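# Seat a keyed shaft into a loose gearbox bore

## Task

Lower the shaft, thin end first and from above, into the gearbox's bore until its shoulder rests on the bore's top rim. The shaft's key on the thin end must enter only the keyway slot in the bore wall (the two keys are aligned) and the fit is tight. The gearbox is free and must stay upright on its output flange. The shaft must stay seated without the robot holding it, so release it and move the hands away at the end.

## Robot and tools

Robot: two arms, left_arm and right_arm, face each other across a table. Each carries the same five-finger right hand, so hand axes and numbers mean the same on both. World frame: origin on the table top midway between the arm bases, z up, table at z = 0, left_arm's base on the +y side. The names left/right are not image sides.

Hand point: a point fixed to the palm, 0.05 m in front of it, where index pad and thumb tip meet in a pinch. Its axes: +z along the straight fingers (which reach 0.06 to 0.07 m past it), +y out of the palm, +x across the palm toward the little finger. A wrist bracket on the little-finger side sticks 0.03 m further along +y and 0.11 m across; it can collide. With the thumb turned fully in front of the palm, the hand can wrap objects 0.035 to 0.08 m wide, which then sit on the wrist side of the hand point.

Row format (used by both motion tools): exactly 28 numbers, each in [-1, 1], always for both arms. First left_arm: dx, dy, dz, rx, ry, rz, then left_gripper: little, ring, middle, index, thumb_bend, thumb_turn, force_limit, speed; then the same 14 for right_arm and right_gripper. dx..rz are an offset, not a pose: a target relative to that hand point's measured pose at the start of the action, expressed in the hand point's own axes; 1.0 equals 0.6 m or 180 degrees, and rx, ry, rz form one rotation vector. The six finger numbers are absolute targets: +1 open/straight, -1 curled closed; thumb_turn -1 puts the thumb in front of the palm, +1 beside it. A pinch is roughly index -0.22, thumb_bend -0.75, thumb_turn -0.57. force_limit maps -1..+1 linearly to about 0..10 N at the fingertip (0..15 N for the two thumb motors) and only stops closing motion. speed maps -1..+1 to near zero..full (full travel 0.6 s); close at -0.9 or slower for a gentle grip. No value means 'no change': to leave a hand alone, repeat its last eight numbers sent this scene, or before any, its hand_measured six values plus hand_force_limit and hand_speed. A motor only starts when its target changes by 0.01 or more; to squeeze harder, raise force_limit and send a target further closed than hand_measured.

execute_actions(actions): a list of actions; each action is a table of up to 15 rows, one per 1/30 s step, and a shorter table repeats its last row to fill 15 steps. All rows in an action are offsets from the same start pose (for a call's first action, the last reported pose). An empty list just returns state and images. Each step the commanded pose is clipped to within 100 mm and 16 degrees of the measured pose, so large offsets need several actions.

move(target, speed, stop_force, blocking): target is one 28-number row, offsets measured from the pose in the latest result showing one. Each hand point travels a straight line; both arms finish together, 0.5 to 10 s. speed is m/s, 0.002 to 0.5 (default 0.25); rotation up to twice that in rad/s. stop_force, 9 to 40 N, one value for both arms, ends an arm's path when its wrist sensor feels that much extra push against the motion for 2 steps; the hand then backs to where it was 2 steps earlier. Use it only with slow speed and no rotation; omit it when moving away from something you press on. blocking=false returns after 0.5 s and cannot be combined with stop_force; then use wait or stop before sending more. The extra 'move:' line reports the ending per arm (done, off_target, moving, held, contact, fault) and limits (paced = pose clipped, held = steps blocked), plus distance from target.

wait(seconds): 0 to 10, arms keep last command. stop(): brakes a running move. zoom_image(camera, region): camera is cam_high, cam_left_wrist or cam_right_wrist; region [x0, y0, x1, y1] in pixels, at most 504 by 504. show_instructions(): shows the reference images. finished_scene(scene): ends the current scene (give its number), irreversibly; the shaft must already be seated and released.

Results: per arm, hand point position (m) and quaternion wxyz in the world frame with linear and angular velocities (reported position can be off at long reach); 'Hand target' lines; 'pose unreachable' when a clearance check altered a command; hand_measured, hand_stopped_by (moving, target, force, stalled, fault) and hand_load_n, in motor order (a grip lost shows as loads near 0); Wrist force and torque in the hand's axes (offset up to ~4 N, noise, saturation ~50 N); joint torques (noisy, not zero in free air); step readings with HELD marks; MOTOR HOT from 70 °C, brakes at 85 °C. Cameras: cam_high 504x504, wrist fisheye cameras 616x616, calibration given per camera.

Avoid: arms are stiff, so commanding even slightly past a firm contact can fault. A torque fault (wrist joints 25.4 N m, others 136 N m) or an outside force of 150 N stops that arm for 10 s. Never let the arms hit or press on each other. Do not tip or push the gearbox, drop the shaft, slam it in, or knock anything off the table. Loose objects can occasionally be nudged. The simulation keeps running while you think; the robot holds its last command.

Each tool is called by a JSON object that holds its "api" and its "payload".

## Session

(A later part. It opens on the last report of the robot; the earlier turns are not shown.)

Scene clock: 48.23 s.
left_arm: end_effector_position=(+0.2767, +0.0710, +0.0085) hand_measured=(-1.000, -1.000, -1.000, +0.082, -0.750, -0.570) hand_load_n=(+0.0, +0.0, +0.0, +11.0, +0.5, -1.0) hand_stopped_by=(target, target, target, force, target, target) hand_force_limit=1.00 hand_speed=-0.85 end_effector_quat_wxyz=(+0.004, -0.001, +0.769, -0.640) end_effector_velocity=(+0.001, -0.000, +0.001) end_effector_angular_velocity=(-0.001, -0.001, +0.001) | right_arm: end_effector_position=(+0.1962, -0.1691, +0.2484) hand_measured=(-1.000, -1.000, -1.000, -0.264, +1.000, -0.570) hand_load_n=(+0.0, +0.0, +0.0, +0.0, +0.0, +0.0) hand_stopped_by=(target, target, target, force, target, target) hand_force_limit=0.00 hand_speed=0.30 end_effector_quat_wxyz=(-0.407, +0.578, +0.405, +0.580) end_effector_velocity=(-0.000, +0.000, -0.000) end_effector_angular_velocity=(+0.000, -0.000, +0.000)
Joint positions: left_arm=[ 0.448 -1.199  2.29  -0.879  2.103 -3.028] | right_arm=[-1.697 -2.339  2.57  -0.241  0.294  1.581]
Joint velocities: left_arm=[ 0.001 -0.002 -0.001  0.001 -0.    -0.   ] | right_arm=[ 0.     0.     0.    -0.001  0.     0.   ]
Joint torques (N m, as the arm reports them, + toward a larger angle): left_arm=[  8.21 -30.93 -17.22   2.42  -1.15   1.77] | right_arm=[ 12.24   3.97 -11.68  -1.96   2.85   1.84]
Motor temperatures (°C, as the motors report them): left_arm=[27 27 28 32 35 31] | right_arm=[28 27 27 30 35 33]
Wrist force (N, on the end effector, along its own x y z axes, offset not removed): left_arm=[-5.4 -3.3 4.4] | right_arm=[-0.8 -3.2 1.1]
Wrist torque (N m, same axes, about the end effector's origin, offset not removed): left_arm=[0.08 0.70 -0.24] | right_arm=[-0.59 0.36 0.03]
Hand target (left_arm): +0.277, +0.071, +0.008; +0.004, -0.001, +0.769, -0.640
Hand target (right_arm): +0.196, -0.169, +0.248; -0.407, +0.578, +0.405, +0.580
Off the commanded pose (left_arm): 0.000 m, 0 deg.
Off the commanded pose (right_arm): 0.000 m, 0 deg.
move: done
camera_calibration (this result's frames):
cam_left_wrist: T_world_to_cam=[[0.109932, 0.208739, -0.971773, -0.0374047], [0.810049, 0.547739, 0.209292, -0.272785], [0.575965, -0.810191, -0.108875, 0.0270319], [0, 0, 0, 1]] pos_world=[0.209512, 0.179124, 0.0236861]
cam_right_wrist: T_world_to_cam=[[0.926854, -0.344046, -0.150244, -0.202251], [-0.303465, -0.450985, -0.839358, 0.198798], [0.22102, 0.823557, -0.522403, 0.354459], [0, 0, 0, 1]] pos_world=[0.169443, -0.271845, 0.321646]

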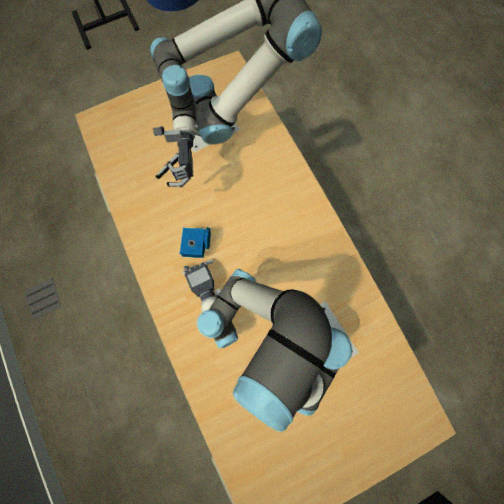

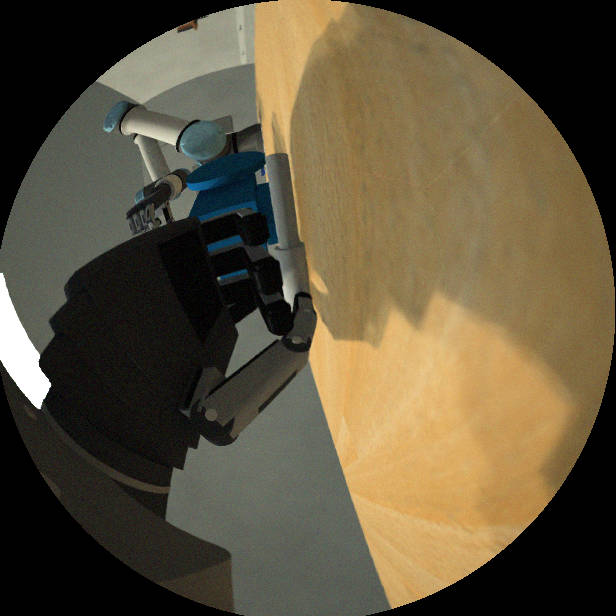

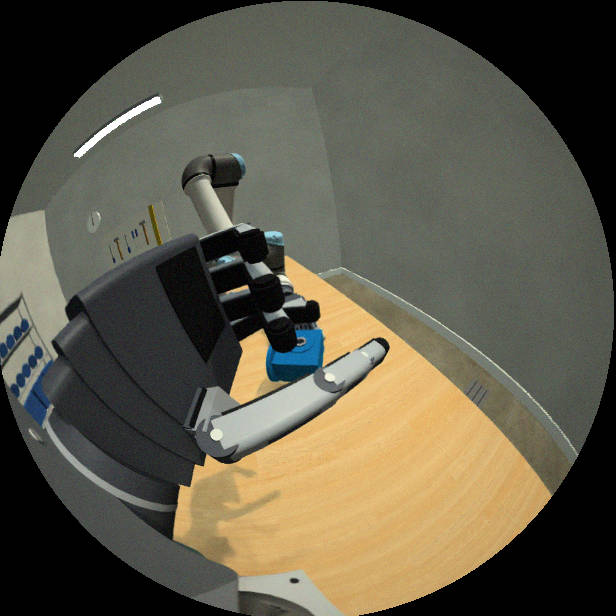

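Shaft is moving toward the thumb. Raise 1 mm and re-squeeze.

{"api": "move", "payload": {"target": [0,-0.002,0,0,0,0,-1,-1,-1,-0.5,-0.75,-0.57,1,-0.85,0,0,0,0,0,0,-1,-1,-1,-1,1,-0.57,0,0.3], "speed": 0.005}}

{"api": "move", "payload": {"target": [0,0,0,0,0,0,-1,-1,-1,-0.55,-0.75,-0.57,1,-0.85,0,0,0,0,0,0,-1,-1,-1,-1,1,-0.57,0,0.3]}}

{"api": "move", "payload": {"target": [0,-0.012,-0.002,0,0,0,-1,-1,-1,-0.55,-0.75,-0.57,1,-0.85,0,0,0,0,0,0,-1,-1,-1,-1,1,-0.57,0,0.3], "speed": 0.01}}

Scene clock: 49.10 s.
left_arm: end_effector_position=(+0.2767, +0.0708, +0.0096) hand_measured=(-1.000, -1.000, -1.000, +0.082, -0.748, -0.570) hand_load_n=(+0.0, +0.0, +0.0, +7.5, +3.0, -1.0) hand_stopped_by=(target, target, target, force, target, target) hand_force_limit=1.00 hand_speed=-0.85 end_effector_quat_wxyz=(+0.004, -0.001, +0.769, -0.640) end_effector_velocity=(-0.000, -0.000, +0.001) end_effector_angular_velocity=(-0.001, -0.000, -0.001) | right_arm: end_effector_position=(+0.1962, -0.1691, +0.2484) hand_measured=(-1.000, -1.000, -1.000, -0.264, +1.000, -0.570) hand_load_n=(+0.0, +0.0, +0.0, +0.0, +0.0, +0.0) hand_stopped_by=(target, target, target, force, target, target) hand_force_limit=0.00 hand_speed=0.30 end_effector_quat_wxyz=(-0.407, +0.578, +0.405, +0.580) end_effector_velocity=(-0.000, +0.000, -0.000) end_effector_angular_velocity=(+0.000, +0.001, -0.000)
Joint positions: left_arm=[ 0.448 -1.202  2.289 -0.875  2.103 -3.028] | right_arm=[-1.697 -2.339  2.57  -0.241  0.294  1.581]
Joint velocities: left_arm=[-0.    -0.001 -0.001  0.     0.001 -0.   ] | right_arm=[ 0.    -0.     0.     0.001  0.001 -0.   ]
Joint torques (N m, as the arm reports them, + toward a larger angle): left_arm=[-12.01 -33.92 -19.93   1.1   -1.61  -1.26] | right_arm=[ 12.13   3.88 -11.97  -1.93   2.78   1.89]
Motor temperatures (°C, as the motors report them): left_arm=[27 27 28 32 35 31] | right_arm=[28 27 27 30 35 33]
Wrist force (N, on the end effector, along its own x y z axes, offset not removed): left_arm=[0.1 -0.1 1.7] | right_arm=[0.9 -0.5 2.2]
Wrist torque (N m, same axes, about the end effector's origin, offset not removed): left_arm=[-0.16 -0.03 0.04] | right_arm=[-0.51 -0.21 0.25]
Hand target (left_arm): +0.277, +0.071, +0.010; +0.004, -0.001, +0.769, -0.640
Hand target (right_arm): +0.196, -0.169, +0.248; -0.407, +0.578, +0.405, +0.580
Off the commanded pose (left_arm): 0.000 m, 0 deg.
Off the commanded pose (right_arm): 0.000 m, 0 deg.
move: done
camera_calibration (this result's frames):
cam_left_wrist: T_world_to_cam=[[0.109963, 0.208751, -0.971767, -0.0362545], [0.810021, 0.547765, 0.20933, -0.272924], [0.575998, -0.81017, -0.108859, 0.0269765], [0, 0, 0, 1]] pos_world=[0.209523, 0.178922, 0.0248368]
cam_right_wrist: T_world_to_cam=[[0.926854, -0.344046, -0.150244, -0.202251], [-0.303465, -0.450985, -0.839358, 0.198798], [0.22102, 0.823556, -0.522403, 0.354459], [0, 0, 0, 1]] pos_world=[0.169443, -0.271845, 0.321646]

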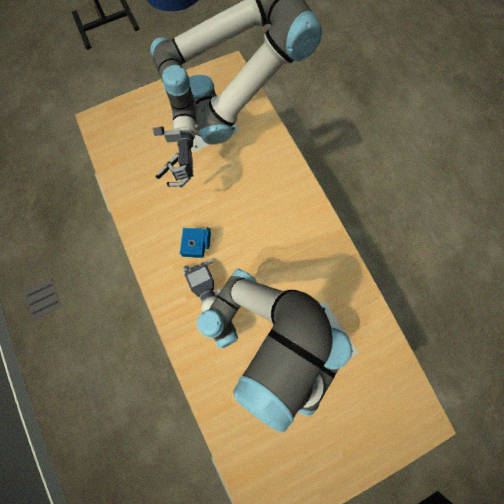

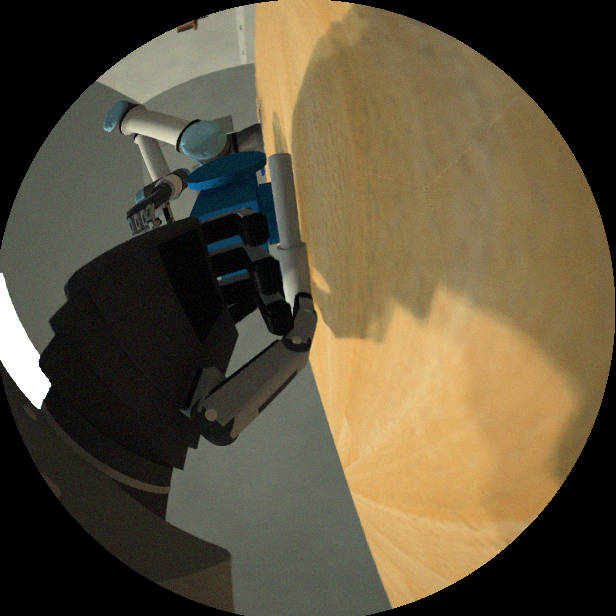

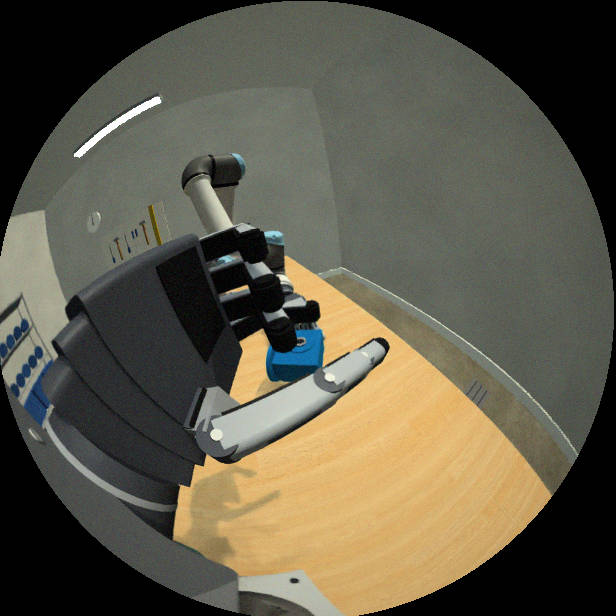

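Scene clock: 49.60 s.
left_arm: end_effector_position=(+0.2767, +0.0708, +0.0096) hand_measured=(-1.000, -1.000, -1.000, +0.076, -0.748, -0.570) hand_load_n=(+0.0, +0.0, +0.0, +10.0, +3.5, -1.0) hand_stopped_by=(target, target, target, force, target, target) hand_force_limit=1.00 hand_speed=-0.85 end_effector_quat_wxyz=(+0.004, -0.001, +0.769, -0.640) end_effector_velocity=(-0.000, -0.001, +0.001) end_effector_angular_velocity=(-0.002, -0.002, -0.001) | right_arm: end_effector_position=(+0.1962, -0.1691, +0.2484) hand_measured=(-1.000, -1.000, -1.000, -0.264, +1.000, -0.570) hand_load_n=(+0.0, +0.0, +0.0, +0.0, +0.0, +0.0) hand_stopped_by=(target, target, target, force, target, target) hand_force_limit=0.00 hand_speed=0.30 end_effector_quat_wxyz=(-0.407, +0.578, +0.405, +0.580) end_effector_velocity=(+0.000, -0.000, -0.000) end_effector_angular_velocity=(-0.000, -0.000, -0.000)
Joint positions: left_arm=[ 0.448 -1.202  2.289 -0.875  2.103 -3.028] | right_arm=[-1.697 -2.339  2.57  -0.241  0.294  1.581]
Joint velocities: left_arm=[-0.001 -0.    -0.001 -0.001  0.     0.   ] | right_arm=[-0.001  0.     0.    -0.    -0.    -0.   ]
Joint torques (N m, as the arm reports them, + toward a larger angle): left_arm=[-10.53 -27.81 -18.16   0.2   -1.17  -0.45] | right_arm=[ 12.55   3.65 -11.76  -2.07   2.91   1.85]
Motor temperatures (°C, as the motors report them): left_arm=[27 27 28 32 35 31] | right_arm=[28 27 27 30 35 33]
Wrist force (N, on the end effector, along its own x y z axes, offset not removed): left_arm=[-2.1 0.4 4.3] | right_arm=[-1.1 -2.0 -0.1]
Wrist torque (N m, same axes, about the end effector's origin, offset not removed): left_arm=[0.01 0.27 -0.03] | right_arm=[-0.25 0.43 0.21]
Hand target (left_arm): +0.277, +0.071, +0.010; +0.004, -0.001, +0.769, -0.640
Hand target (right_arm): +0.196, -0.169, +0.248; -0.407, +0.578, +0.405, +0.580
Off the commanded pose (left_arm): 0.000 m, 0 deg.
Off the commanded pose (right_arm): 0.000 m, 0 deg.
move: done
camera_calibration (this result's frames):
cam_left_wrist: T_world_to_cam=[[0.109945, 0.208748, -0.97177, -0.0362366], [0.810025, 0.547766, 0.209312, -0.272921], [0.575996, -0.810171, -0.108868, 0.0269752], [0, 0, 0, 1]] pos_world=[0.20952, 0.178916, 0.0248487]
cam_right_wrist: T_world_to_cam=[[0.926854, -0.344046, -0.150244, -0.202251], [-0.303465, -0.450985, -0.839358, 0.198798], [0.22102, 0.823556, -0.522403, 0.354459], [0, 0, 0, 1]] pos_world=[0.169443, -0.271846, 0.321646]

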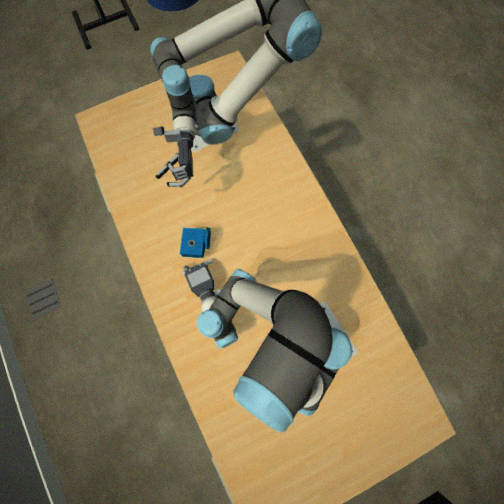

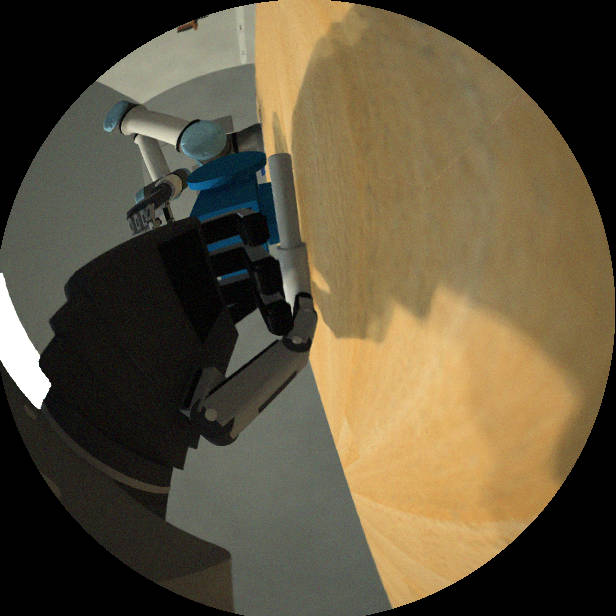

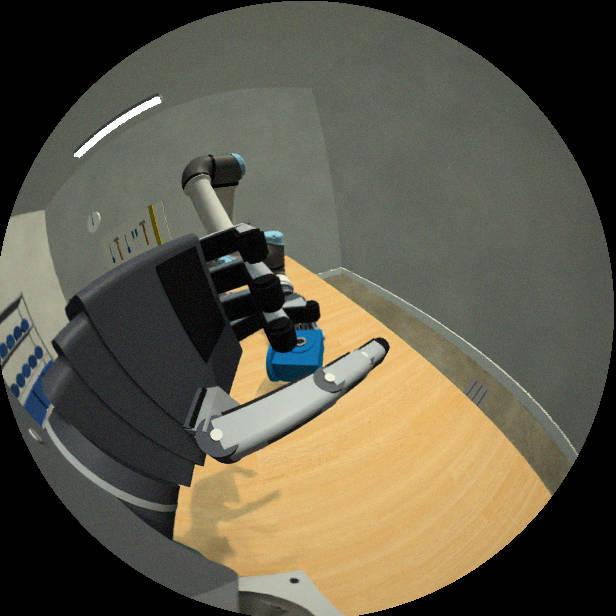

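Scene clock: 50.57 s.
left_arm: end_effector_position=(+0.2767, +0.0707, +0.0168) hand_measured=(-1.000, -1.000, -1.000, +0.076, -0.748, -0.570) hand_load_n=(+0.0, +0.0, +0.0, +8.0, +4.5, -1.0) hand_stopped_by=(target, target, target, force, target, target) hand_force_limit=1.00 hand_speed=-0.85 end_effector_quat_wxyz=(+0.004, -0.001, +0.769, -0.640) end_effector_velocity=(+0.000, +0.000, +0.002) end_effector_angular_velocity=(-0.001, -0.002, +0.000) | right_arm: end_effector_position=(+0.1962, -0.1691, +0.2484) hand_measured=(-1.000, -1.000, -1.000, -0.264, +1.000, -0.570) hand_load_n=(+0.0, +0.0, +0.0, +0.0, +0.0, +0.0) hand_stopped_by=(target, target, target, force, target, target) hand_force_limit=0.00 hand_speed=0.30 end_effector_quat_wxyz=(-0.407, +0.578, +0.405, +0.580) end_effector_velocity=(-0.000, +0.000, +0.000) end_effector_angular_velocity=(+0.000, -0.001, +0.001)
Joint positions: left_arm=[ 0.447 -1.221  2.286 -0.853  2.102 -3.028] | right_arm=[-1.697 -2.339  2.57  -0.241  0.294  1.581]
Joint velocities: left_arm=[ 0.    -0.004 -0.     0.003  0.     0.001] | right_arm=[-0.    -0.     0.    -0.001 -0.001  0.   ]
Joint torques (N m, as the arm reports them, + toward a larger angle): left_arm=[-12.33 -33.03 -21.07   1.01  -1.56  -1.24] | right_arm=[ 12.19   3.75 -11.59  -1.96   2.8    1.78]
Motor temperatures (°C, as the motors report them): left_arm=[27 27 28 32 35 31] | right_arm=[28 27 27 30 35 33]
Wrist force (N, on the end effector, along its own x y z axes, offset not removed): left_arm=[-4.2 -0.2 0.2] | right_arm=[0.0 0.6 -0.2]
Wrist torque (N m, same axes, about the end effector's origin, offset not removed): left_arm=[-0.36 0.48 -0.13] | right_arm=[-0.04 0.14 0.20]
Hand target (left_arm): +0.277, +0.071, +0.017; +0.004, -0.001, +0.769, -0.640
Hand target (right_arm): +0.196, -0.169, +0.248; -0.407, +0.578, +0.405, +0.580
Off the commanded pose (left_arm): 0.000 m, 0 deg.
Off the commanded pose (right_arm): 0.000 m, 0 deg.
move: done
camera_calibration (this result's frames):
cam_left_wrist: T_world_to_cam=[[0.10994, 0.208733, -0.971774, -0.0292082], [0.810025, 0.547771, 0.2093, -0.274327], [0.575997, -0.810171, -0.108857, 0.0276691], [0, 0, 0, 1]] pos_world=[0.209485, 0.178782, 0.0320448]
cam_right_wrist: T_world_to_cam=[[0.926854, -0.344046, -0.150244, -0.202251], [-0.303465, -0.450985, -0.839358, 0.198798], [0.22102, 0.823557, -0.522403, 0.354459], [0, 0, 0, 1]] pos_world=[0.169443, -0.271846, 0.321646]

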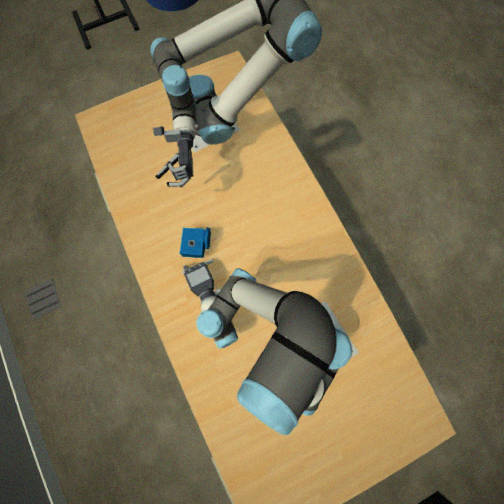

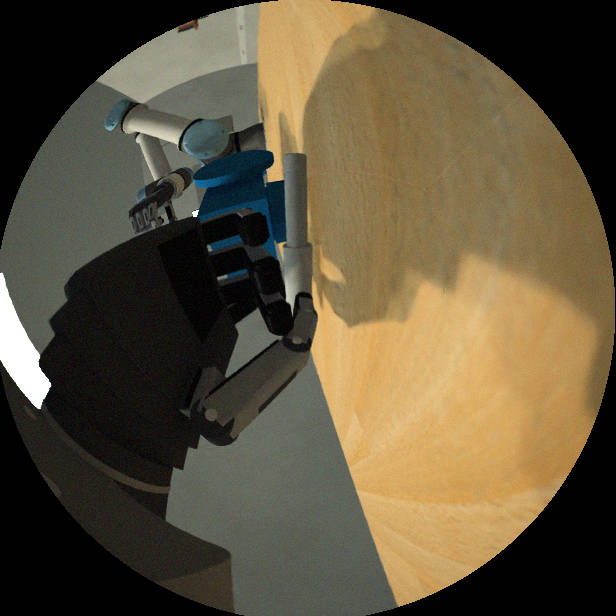

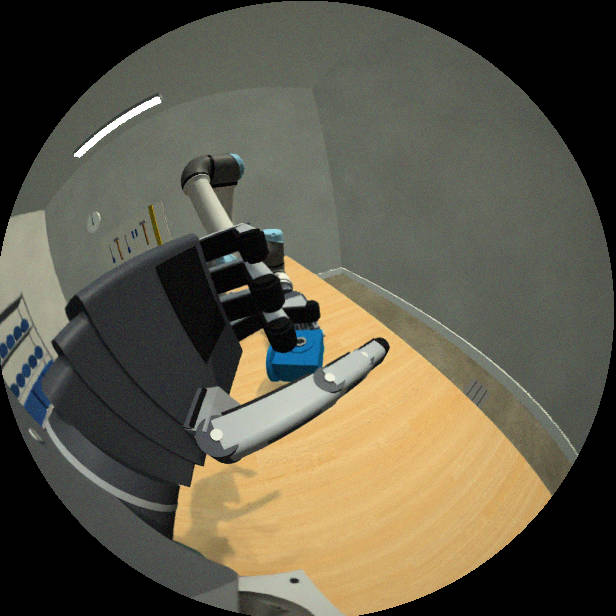

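{"api": "move", "payload": {"target": [0.03,-0.098,-0.024,0,0,0.1,-1,-1,-1,-0.5,-0.75,-0.57,1,-0.85,0,0,0,0,0,0,-1,-1,-1,-1,1,-0.57,0,0.3], "speed": 0.03}}

Scene clock: 56.20 s.
left_arm: end_effector_position=(+0.2584, +0.0740, +0.0770) hand_measured=(-1.000, -1.000, -1.000, +0.070, -0.748, -0.570) hand_load_n=(+0.0, +0.0, +0.0, +8.5, +5.0, -1.0) hand_stopped_by=(target, target, target, force, target, target) hand_force_limit=1.00 hand_speed=-0.85 end_effector_quat_wxyz=(+0.104, +0.119, +0.759, -0.631) end_effector_velocity=(-0.000, +0.000, +0.001) end_effector_angular_velocity=(+0.001, -0.007, -0.000) | right_arm: end_effector_position=(+0.1962, -0.1691, +0.2484) hand_measured=(-1.000, -1.000, -1.000, -0.264, +1.000, -0.570) hand_load_n=(+0.0, +0.0, +0.0, +0.0, +0.0, +0.0) hand_stopped_by=(target, target, target, force, target, target) hand_force_limit=0.00 hand_speed=0.30 end_effector_quat_wxyz=(-0.407, +0.578, +0.405, +0.580) end_effector_velocity=(-0.000, +0.000, +0.000) end_effector_angular_velocity=(-0.000, -0.001, +0.001)
Joint positions: left_arm=[ 0.352 -1.413  2.347 -0.732  2.009 -2.737] | right_arm=[-1.697 -2.339  2.57  -0.241  0.294  1.581]
Joint velocities: left_arm=[-0.003 -0.004  0.001  0.004 -0.004  0.007] | right_arm=[ 0.     0.    -0.001 -0.    -0.001 -0.   ]
Joint torques (N m, as the arm reports them, + toward a larger angle): left_arm=[-12.41 -28.31  -5.74   0.78  -1.52   2.21] | right_arm=[ 12.16   3.59 -11.94  -1.96   2.61   1.72]
Motor temperatures (°C, as the motors report them): left_arm=[27 27 28 32 35 31] | right_arm=[28 27 27 30 35 33]
Wrist force (N, on the end effector, along its own x y z axes, offset not removed): left_arm=[-2.5 4.9 0.9] | right_arm=[4.1 -3.2 0.9]
Wrist torque (N m, same axes, about the end effector's origin, offset not removed): left_arm=[0.69 0.27 0.01] | right_arm=[-0.66 -0.47 0.44]
Hand target (left_arm): +0.258, +0.074, +0.077; +0.104, +0.119, +0.759, -0.631
Hand target (right_arm): +0.196, -0.169, +0.248; -0.407, +0.578, +0.405, +0.580
Off the commanded pose (left_arm): 0.000 m, 0 deg.
Off the commanded pose (right_arm): 0.000 m, 0 deg.
move: done
camera_calibration (this result's frames):
cam_left_wrist: T_world_to_cam=[[0.410869, 0.196047, -0.890366, -0.0524785], [0.737574, 0.50256, 0.451018, -0.270472], [0.535884, -0.842021, 0.061887, 0.0469856], [0, 0, 0, 1]] pos_world=[0.195876, 0.185779, 0.0723547]
cam_right_wrist: T_world_to_cam=[[0.926854, -0.344046, -0.150245, -0.202251], [-0.303466, -0.450985, -0.839358, 0.198798], [0.22102, 0.823557, -0.522403, 0.354459], [0, 0, 0, 1]] pos_world=[0.169443, -0.271846, 0.321646]

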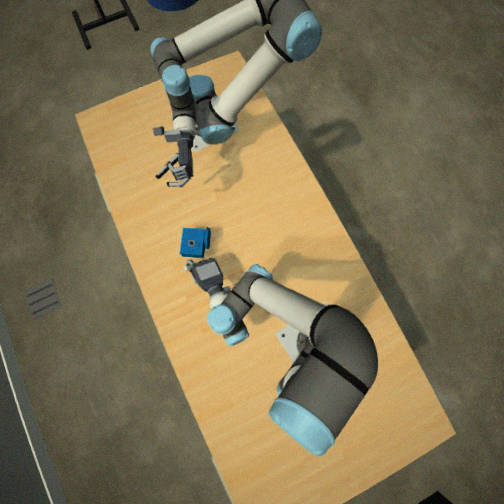

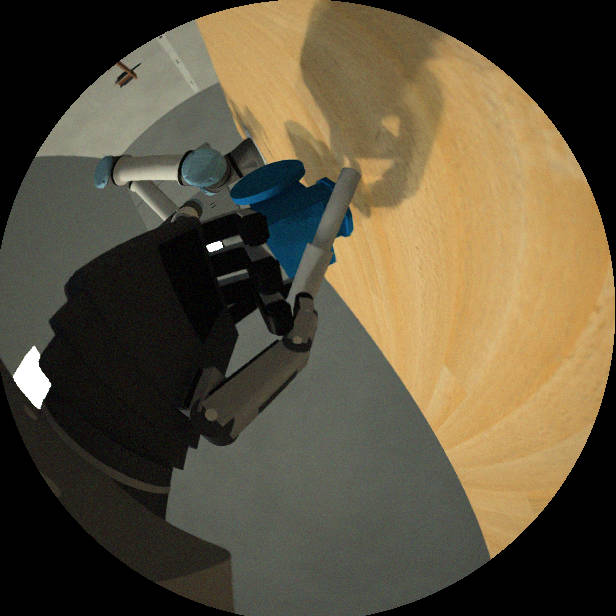

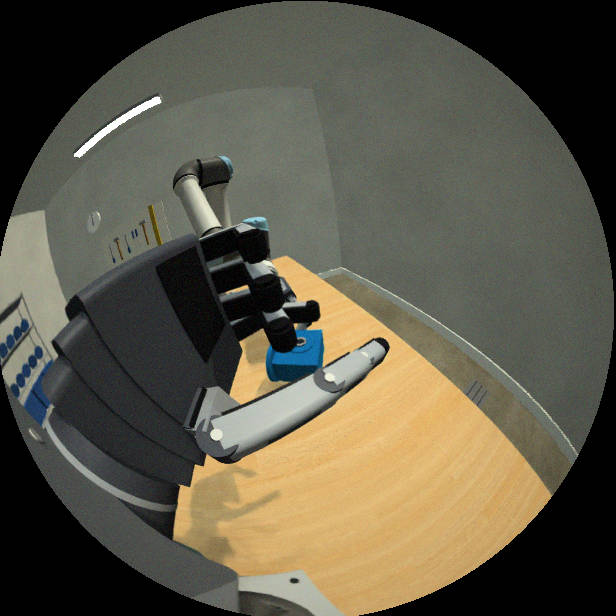

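{"api": "move", "payload": {"target": [-0.065,-0.203,-0.045,0,0,0.24,-1,-1,-1,-0.55,-0.75,-0.57,1,-0.85,0,0,0,0,0,0,-1,-1,-1,-1,1,-0.57,0,0.3], "speed": 0.08}}

Scene clock: 61.33 s.
left_arm: end_effector_position=(+0.2573, +0.0771, +0.2075) hand_measured=(-1.000, -1.000, -1.000, +0.066, -0.746, -0.570) hand_load_n=(+0.0, +0.0, +0.0, +8.5, +4.0, -1.5) hand_stopped_by=(target, target, target, force, target, target) hand_force_limit=1.00 hand_speed=-0.85 end_effector_quat_wxyz=(+0.329, +0.390, +0.662, -0.549) end_effector_velocity=(+0.001, +0.000, +0.002) end_effector_angular_velocity=(-0.001, -0.008, -0.001) | right_arm: end_effector_position=(+0.1962, -0.1691, +0.2484) hand_measured=(-1.000, -1.000, -1.000, -0.264, +1.000, -0.570) hand_load_n=(+0.0, +0.0, +0.0, +0.0, +0.0, +0.0) hand_stopped_by=(target, target, target, force, target, target) hand_force_limit=0.00 hand_speed=0.30 end_effector_quat_wxyz=(-0.407, +0.578, +0.405, +0.580) end_effector_velocity=(-0.000, +0.000, -0.000) end_effector_angular_velocity=(-0.000, -0.001, +0.001)
Joint positions: left_arm=[ 0.299 -1.669  2.305 -0.439  1.958 -1.995] | right_arm=[-1.697 -2.339  2.57  -0.241  0.294  1.581]
Joint velocities: left_arm=[ 0.002 -0.003 -0.002  0.003  0.001  0.008] | right_arm=[-0.     0.     0.001 -0.002 -0.001 -0.   ]
Joint torques (N m, as the arm reports them, + toward a larger angle): left_arm=[ 13.76 -21.92 -28.83   0.61   1.56   2.22] | right_arm=[ 12.07   3.94 -11.61  -1.99   2.82   1.71]
Motor temperatures (°C, as the motors report them): left_arm=[27 27 28 32 35 31] | right_arm=[28 27 27 30 35 33]
Wrist force (N, on the end effector, along its own x y z axes, offset not removed): left_arm=[-0.6 0.4 1.4] | right_arm=[-2.8 -1.1 1.9]
Wrist torque (N m, same axes, about the end effector's origin, offset not removed): left_arm=[-0.32 0.28 -0.11] | right_arm=[-0.45 0.43 0.02]
Hand target (left_arm): +0.257, +0.077, +0.208; +0.329, +0.390, +0.662, -0.549
Hand target (right_arm): +0.196, -0.169, +0.248; -0.407, +0.578, +0.405, +0.580
Off the commanded pose (left_arm): 0.000 m, 0 deg.
Off the commanded pose (right_arm): 0.000 m, 0 deg.
move: done
camera_calibration (this result's frames):
cam_left_wrist: T_world_to_cam=[[0.922919, 0.104186, -0.370628, -0.16894], [0.2958, 0.42428, 0.855855, -0.294395], [0.246418, -0.899517, 0.360758, 0.0590751], [0, 0, 0, 1]] pos_world=[0.228442, 0.195646, 0.168034]
cam_right_wrist: T_world_to_cam=[[0.926854, -0.344046, -0.150245, -0.202251], [-0.303466, -0.450985, -0.839358, 0.198798], [0.22102, 0.823557, -0.522403, 0.354459], [0, 0, 0, 1]] pos_world=[0.169443, -0.271846, 0.321646]

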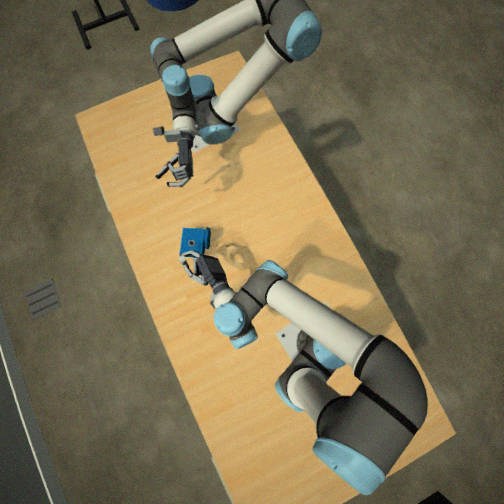

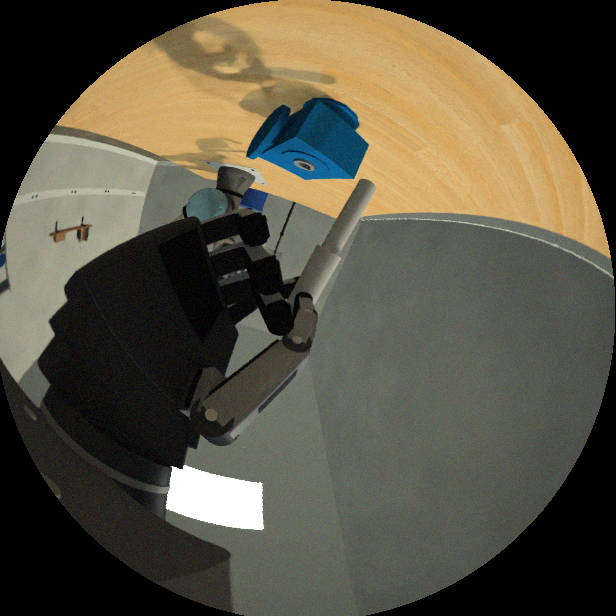

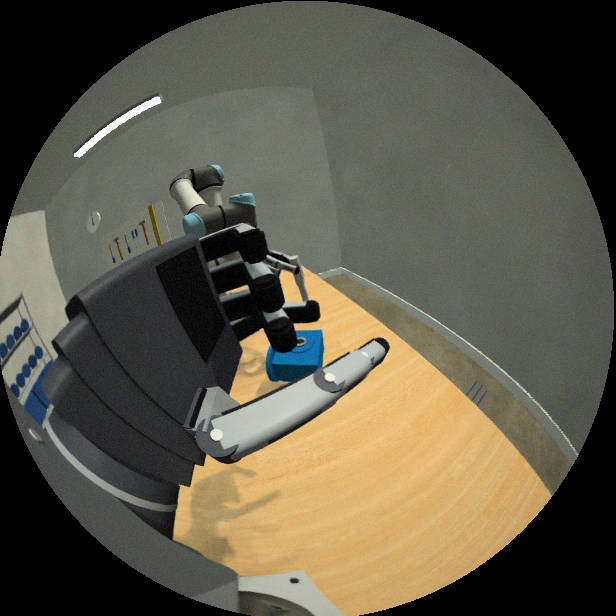

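{"api": "move", "payload": {"target": [0,0,0,0,0,0,-1,-1,-1,-0.55,-0.75,-0.57,1,-0.85,-0.1,-0.2,0,0,0,0,-1,-1,-1,-1,1,1,0,0.3], "speed": 0.15}}

Scene clock: 62.63 s.
left_arm: end_effector_position=(+0.2573, +0.0772, +0.2075) hand_measured=(-1.000, -1.000, -1.000, +0.066, -0.746, -0.570) hand_load_n=(+0.0, +0.0, +0.0, +8.5, +3.5, -1.5) hand_stopped_by=(target, target, target, force, target, target) hand_force_limit=1.00 hand_speed=-0.85 end_effector_quat_wxyz=(+0.329, +0.390, +0.662, -0.549) end_effector_velocity=(-0.000, +0.000, -0.001) end_effector_angular_velocity=(+0.003, +0.001, +0.000) | right_arm: end_effector_position=(+0.1536, -0.1544, +0.2250) hand_measured=(-1.000, -1.000, -1.000, -0.264, +1.000, +1.000) hand_load_n=(+0.0, +0.0, +0.0, +0.0, +0.0, +0.0) hand_stopped_by=(target, target, target, force, target, target) hand_force_limit=0.00 hand_speed=0.30 end_effector_quat_wxyz=(-0.410, +0.577, +0.408, +0.577) end_effector_velocity=(+0.000, -0.000, -0.000) end_effector_angular_velocity=(+0.000, -0.001, -0.000)
Joint positions: left_arm=[ 0.299 -1.669  2.305 -0.439  1.958 -1.995] | right_arm=[-1.51  -2.378  2.64  -0.266  0.472  1.577]
Joint velocities: left_arm=[-0.     0.001  0.     0.001 -0.001 -0.   ] | right_arm=[-0.001  0.     0.001 -0.002 -0.     0.   ]
Joint torques (N m, as the arm reports them, + toward a larger angle): left_arm=[-12.56  -8.12 -10.46  -3.67  -0.5   -1.08] | right_arm=[ -9.61  18.91 -32.92   0.68  -2.81  -1.19]
Motor temperatures (°C, as the motors report them): left_arm=[27 27 28 32 35 31] | right_arm=[28 27 27 30 35 33]
Wrist force (N, on the end effector, along its own x y z axes, offset not removed): left_arm=[0.4 -0.9 3.2] | right_arm=[0.1 -2.0 2.5]
Wrist torque (N m, same axes, about the end effector's origin, offset not removed): left_arm=[-0.41 0.06 0.05] | right_arm=[-0.55 0.18 0.39]
Hand target (left_arm): +0.257, +0.077, +0.208; +0.329, +0.390, +0.662, -0.549
Hand target (right_arm): +0.154, -0.154, +0.225; -0.410, +0.577, +0.408, +0.577
Off the commanded pose (left_arm): 0.000 m, 0 deg.
Off the commanded pose (right_arm): 0.083 m, 1 deg.
move: held (right_arm); limits=held; held on 20 of 35 steps (right_arm), including the last (right_arm)
pose unreachable (right arm): on one or more control steps of this call, first in action 0 (counted from 0), this arm could not follow its commanded pose, so it was not sent that pose on those steps. On the call's last step it was still not sent that pose. It may still have moved: this result reports where it is.
cause: the commanded pose would bring two parts of the arm too close to each other (joints 3 (elbow) to 5 (wrist 2) lie between them).
camera_calibration (this result's frames):
cam_left_wrist: T_world_to_cam=[[0.922913, 0.104255, -0.370625, -0.168982], [0.295761, 0.424319, 0.85585, -0.294419], [0.24649, -0.899491, 0.360775, 0.0590595], [0, 0, 0, 1]] pos_world=[0.228476, 0.195668, 0.168042]
cam_right_wrist: T_world_to_cam=[[0.930002, -0.335122, -0.150961, -0.160161], [-0.299804, -0.454035, -0.839029, 0.171693], [0.212635, 0.825558, -0.522724, 0.341182], [0, 0, 0, 1]] pos_world=[0.127877, -0.257384, 0.298221]

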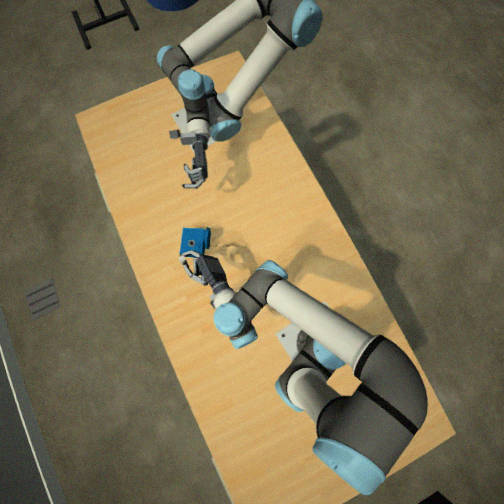

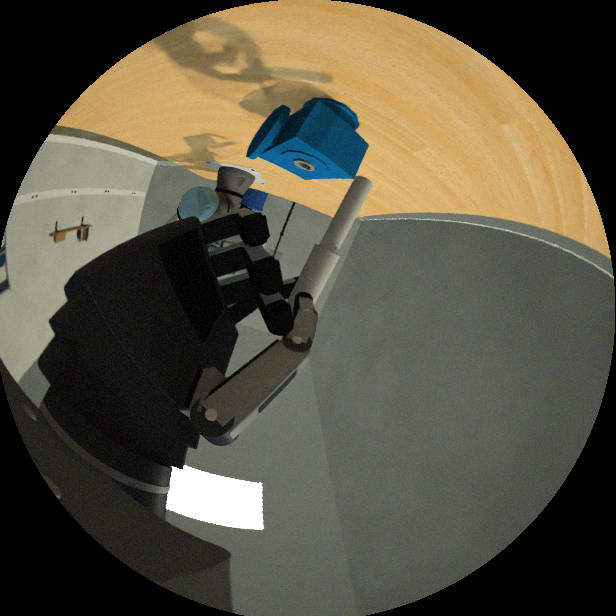

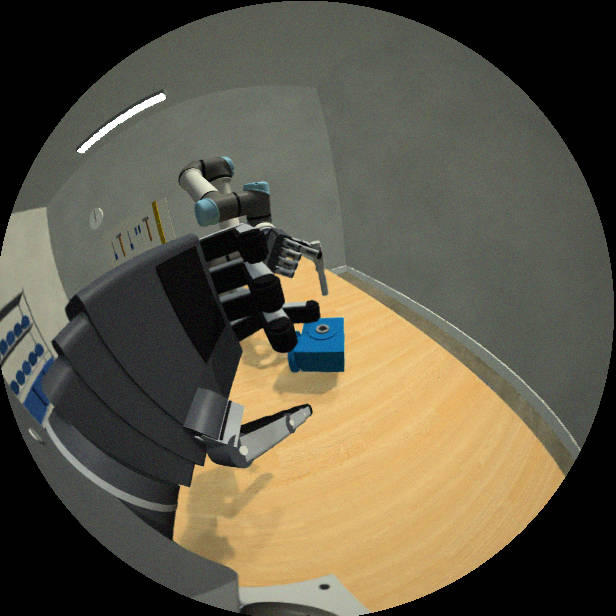

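{"api": "zoom_image", "payload": {"camera": "cam_right_wrist", "region": [270,230,380,350]}}

{"api": "zoom_image", "payload": {"camera": "cam_left_wrist", "region": [270,140,410,320]}}

Region (270, 230, 380, 350) of cam_right_wrist's 616x616 image, scaled by 4.200, with more detail than that image has; it fills the left 462 columns of this view, and the rest is white.

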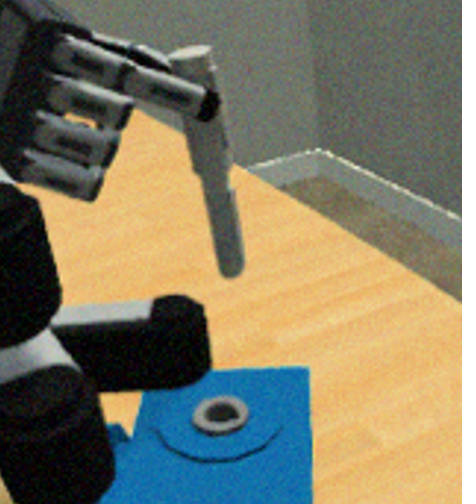

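Region (270, 140, 410, 320) of cam_left_wrist's 616x616 image, scaled by 2.800, with more detail than that image has.

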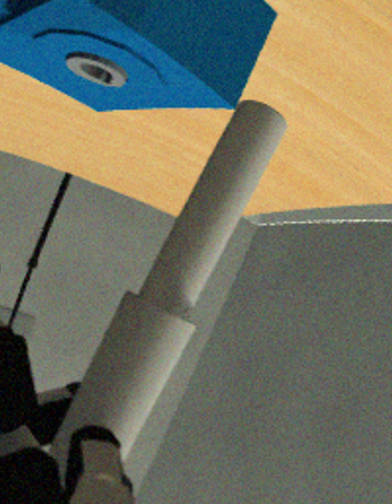

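{"api": "move", "payload": {"target": [-0.012,-0.064,0.133,0.0087,-0.0068,-0.0235,-1,-1,-1,-0.55,-0.75,-0.57,1,-0.85,0,0,0,0,0,0,-1,-1,-1,-1,1,1,0,0.3], "speed": 0.06}}

{"api": "zoom_image", "payload": {"camera": "cam_right_wrist", "region": [270,230,380,350]}}

{"api": "zoom_image", "payload": {"camera": "cam_left_wrist", "region": [290,130,430,310]}}

Scene clock: 65.13 s.
left_arm: end_effector_position=(+0.2278, -0.0060, +0.2172) hand_measured=(-1.000, -1.000, -1.000, +0.066, -0.746, -0.570) hand_load_n=(+0.0, +0.0, +0.0, +8.5, +4.0, -1.5) hand_stopped_by=(target, target, target, force, target, target) hand_force_limit=1.00 hand_speed=-0.85 end_effector_quat_wxyz=(+0.310, +0.363, +0.665, -0.574) end_effector_velocity=(-0.001, -0.001, -0.001) end_effector_angular_velocity=(+0.002, +0.003, +0.000) | right_arm: end_effector_position=(+0.1536, -0.1544, +0.2250) hand_measured=(-1.000, -1.000, -1.000, -0.264, +1.000, +1.000) hand_load_n=(+0.0, +0.0, +0.0, +0.0, +0.0, +0.0) hand_stopped_by=(target, target, target, force, target, target) hand_force_limit=0.00 hand_speed=0.30 end_effector_quat_wxyz=(-0.410, +0.577, +0.408, +0.577) end_effector_velocity=(+0.000, -0.000, -0.000) end_effector_angular_velocity=(-0.000, -0.000, -0.001)
Joint positions: left_arm=[ 0.119 -1.58   2.199 -0.465  1.795 -2.112] | right_arm=[-1.51  -2.378  2.64  -0.266  0.472  1.577]
Joint velocities: left_arm=[-0.003  0.002 -0.001  0.001 -0.002 -0.002] | right_arm=[ 0.     0.     0.    -0.     0.001 -0.   ]
Joint torques (N m, as the arm reports them, + toward a larger angle): left_arm=[-12.23 -13.14 -29.39  -3.89  -1.65  -1.06] | right_arm=[ -1.67  14.51 -32.02   0.61  -2.83  -0.7 ]
Motor temperatures (°C, as the motors report them): left_arm=[27 27 28 32 35 31] | right_arm=[28 27 27 30 35 33]
Wrist force (N, on the end effector, along its own x y z axes, offset not removed): left_arm=[-1.6 3.2 0.6] | right_arm=[-2.1 -3.7 1.9]
Wrist torque (N m, same axes, about the end effector's origin, offset not removed): left_arm=[0.51 0.34 -0.07] | right_arm=[-0.80 0.37 -0.06]
Hand target (left_arm): +0.228, -0.006, +0.217; +0.310, +0.363, +0.665, -0.574
Hand target (right_arm): +0.154, -0.154, +0.225; -0.410, +0.577, +0.408, +0.577
Off the commanded pose (left_arm): 0.000 m, 0 deg.
Off the commanded pose (right_arm): 0.000 m, 0 deg.
move: done
camera_calibration (this result's frames):
cam_left_wrist: T_world_to_cam=[[0.892371, 0.0908598, -0.442061, -0.107048], [0.358749, 0.451478, 0.816987, -0.264468], [0.273812, -0.887644, 0.37029, -0.0201369], [0, 0, 0, 1]] pos_world=[0.195918, 0.111253, 0.176202]
cam_right_wrist: T_world_to_cam=[[0.930001, -0.335122, -0.15097, -0.16016], [-0.299812, -0.454036, -0.839026, 0.171692], [0.21263, 0.825557, -0.522727, 0.341182], [0, 0, 0, 1]] pos_world=[0.127879, -0.257384, 0.29822]

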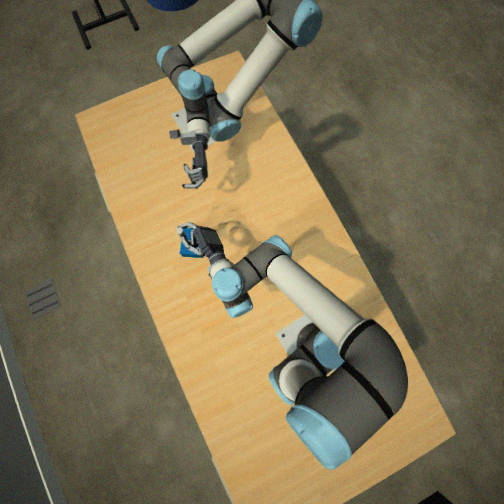

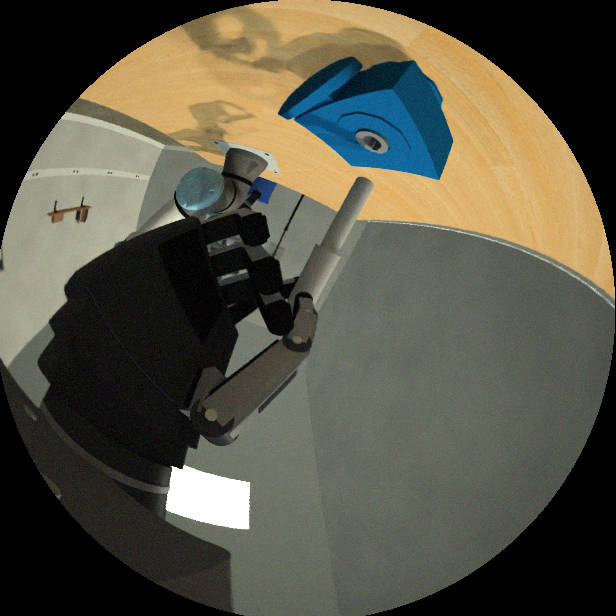

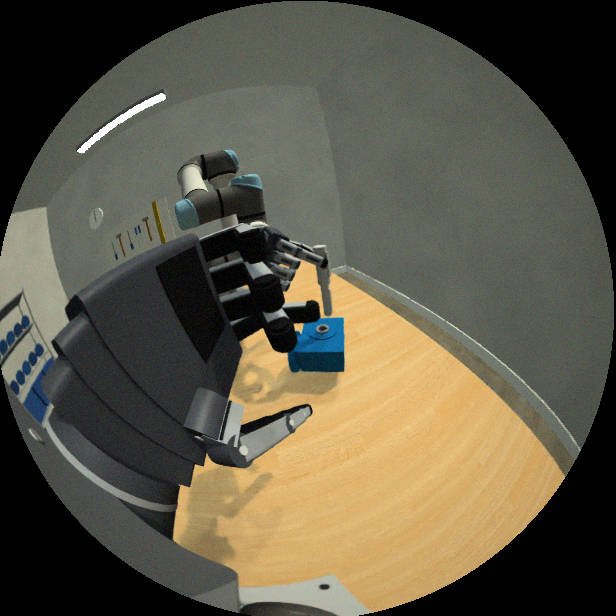

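Region (270, 230, 380, 350) of cam_right_wrist's 616x616 image, scaled by 4.200, with more detail than that image has; it fills the left 462 columns of this view, and the rest is white.

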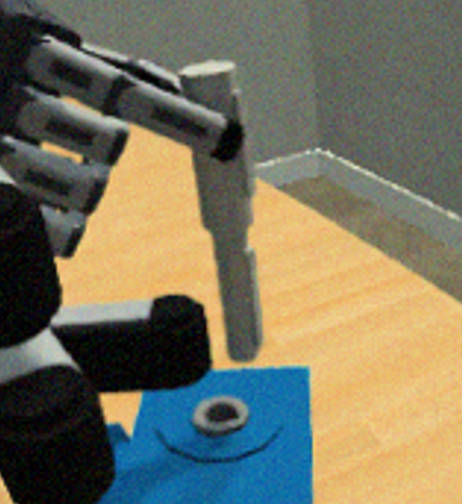

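Region (290, 130, 430, 310) of cam_left_wrist's 616x616 image, scaled by 2.800, with more detail than that image has.

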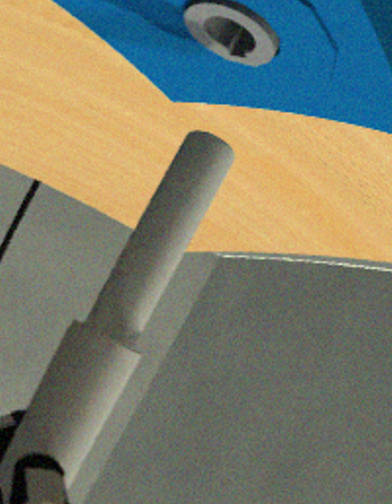

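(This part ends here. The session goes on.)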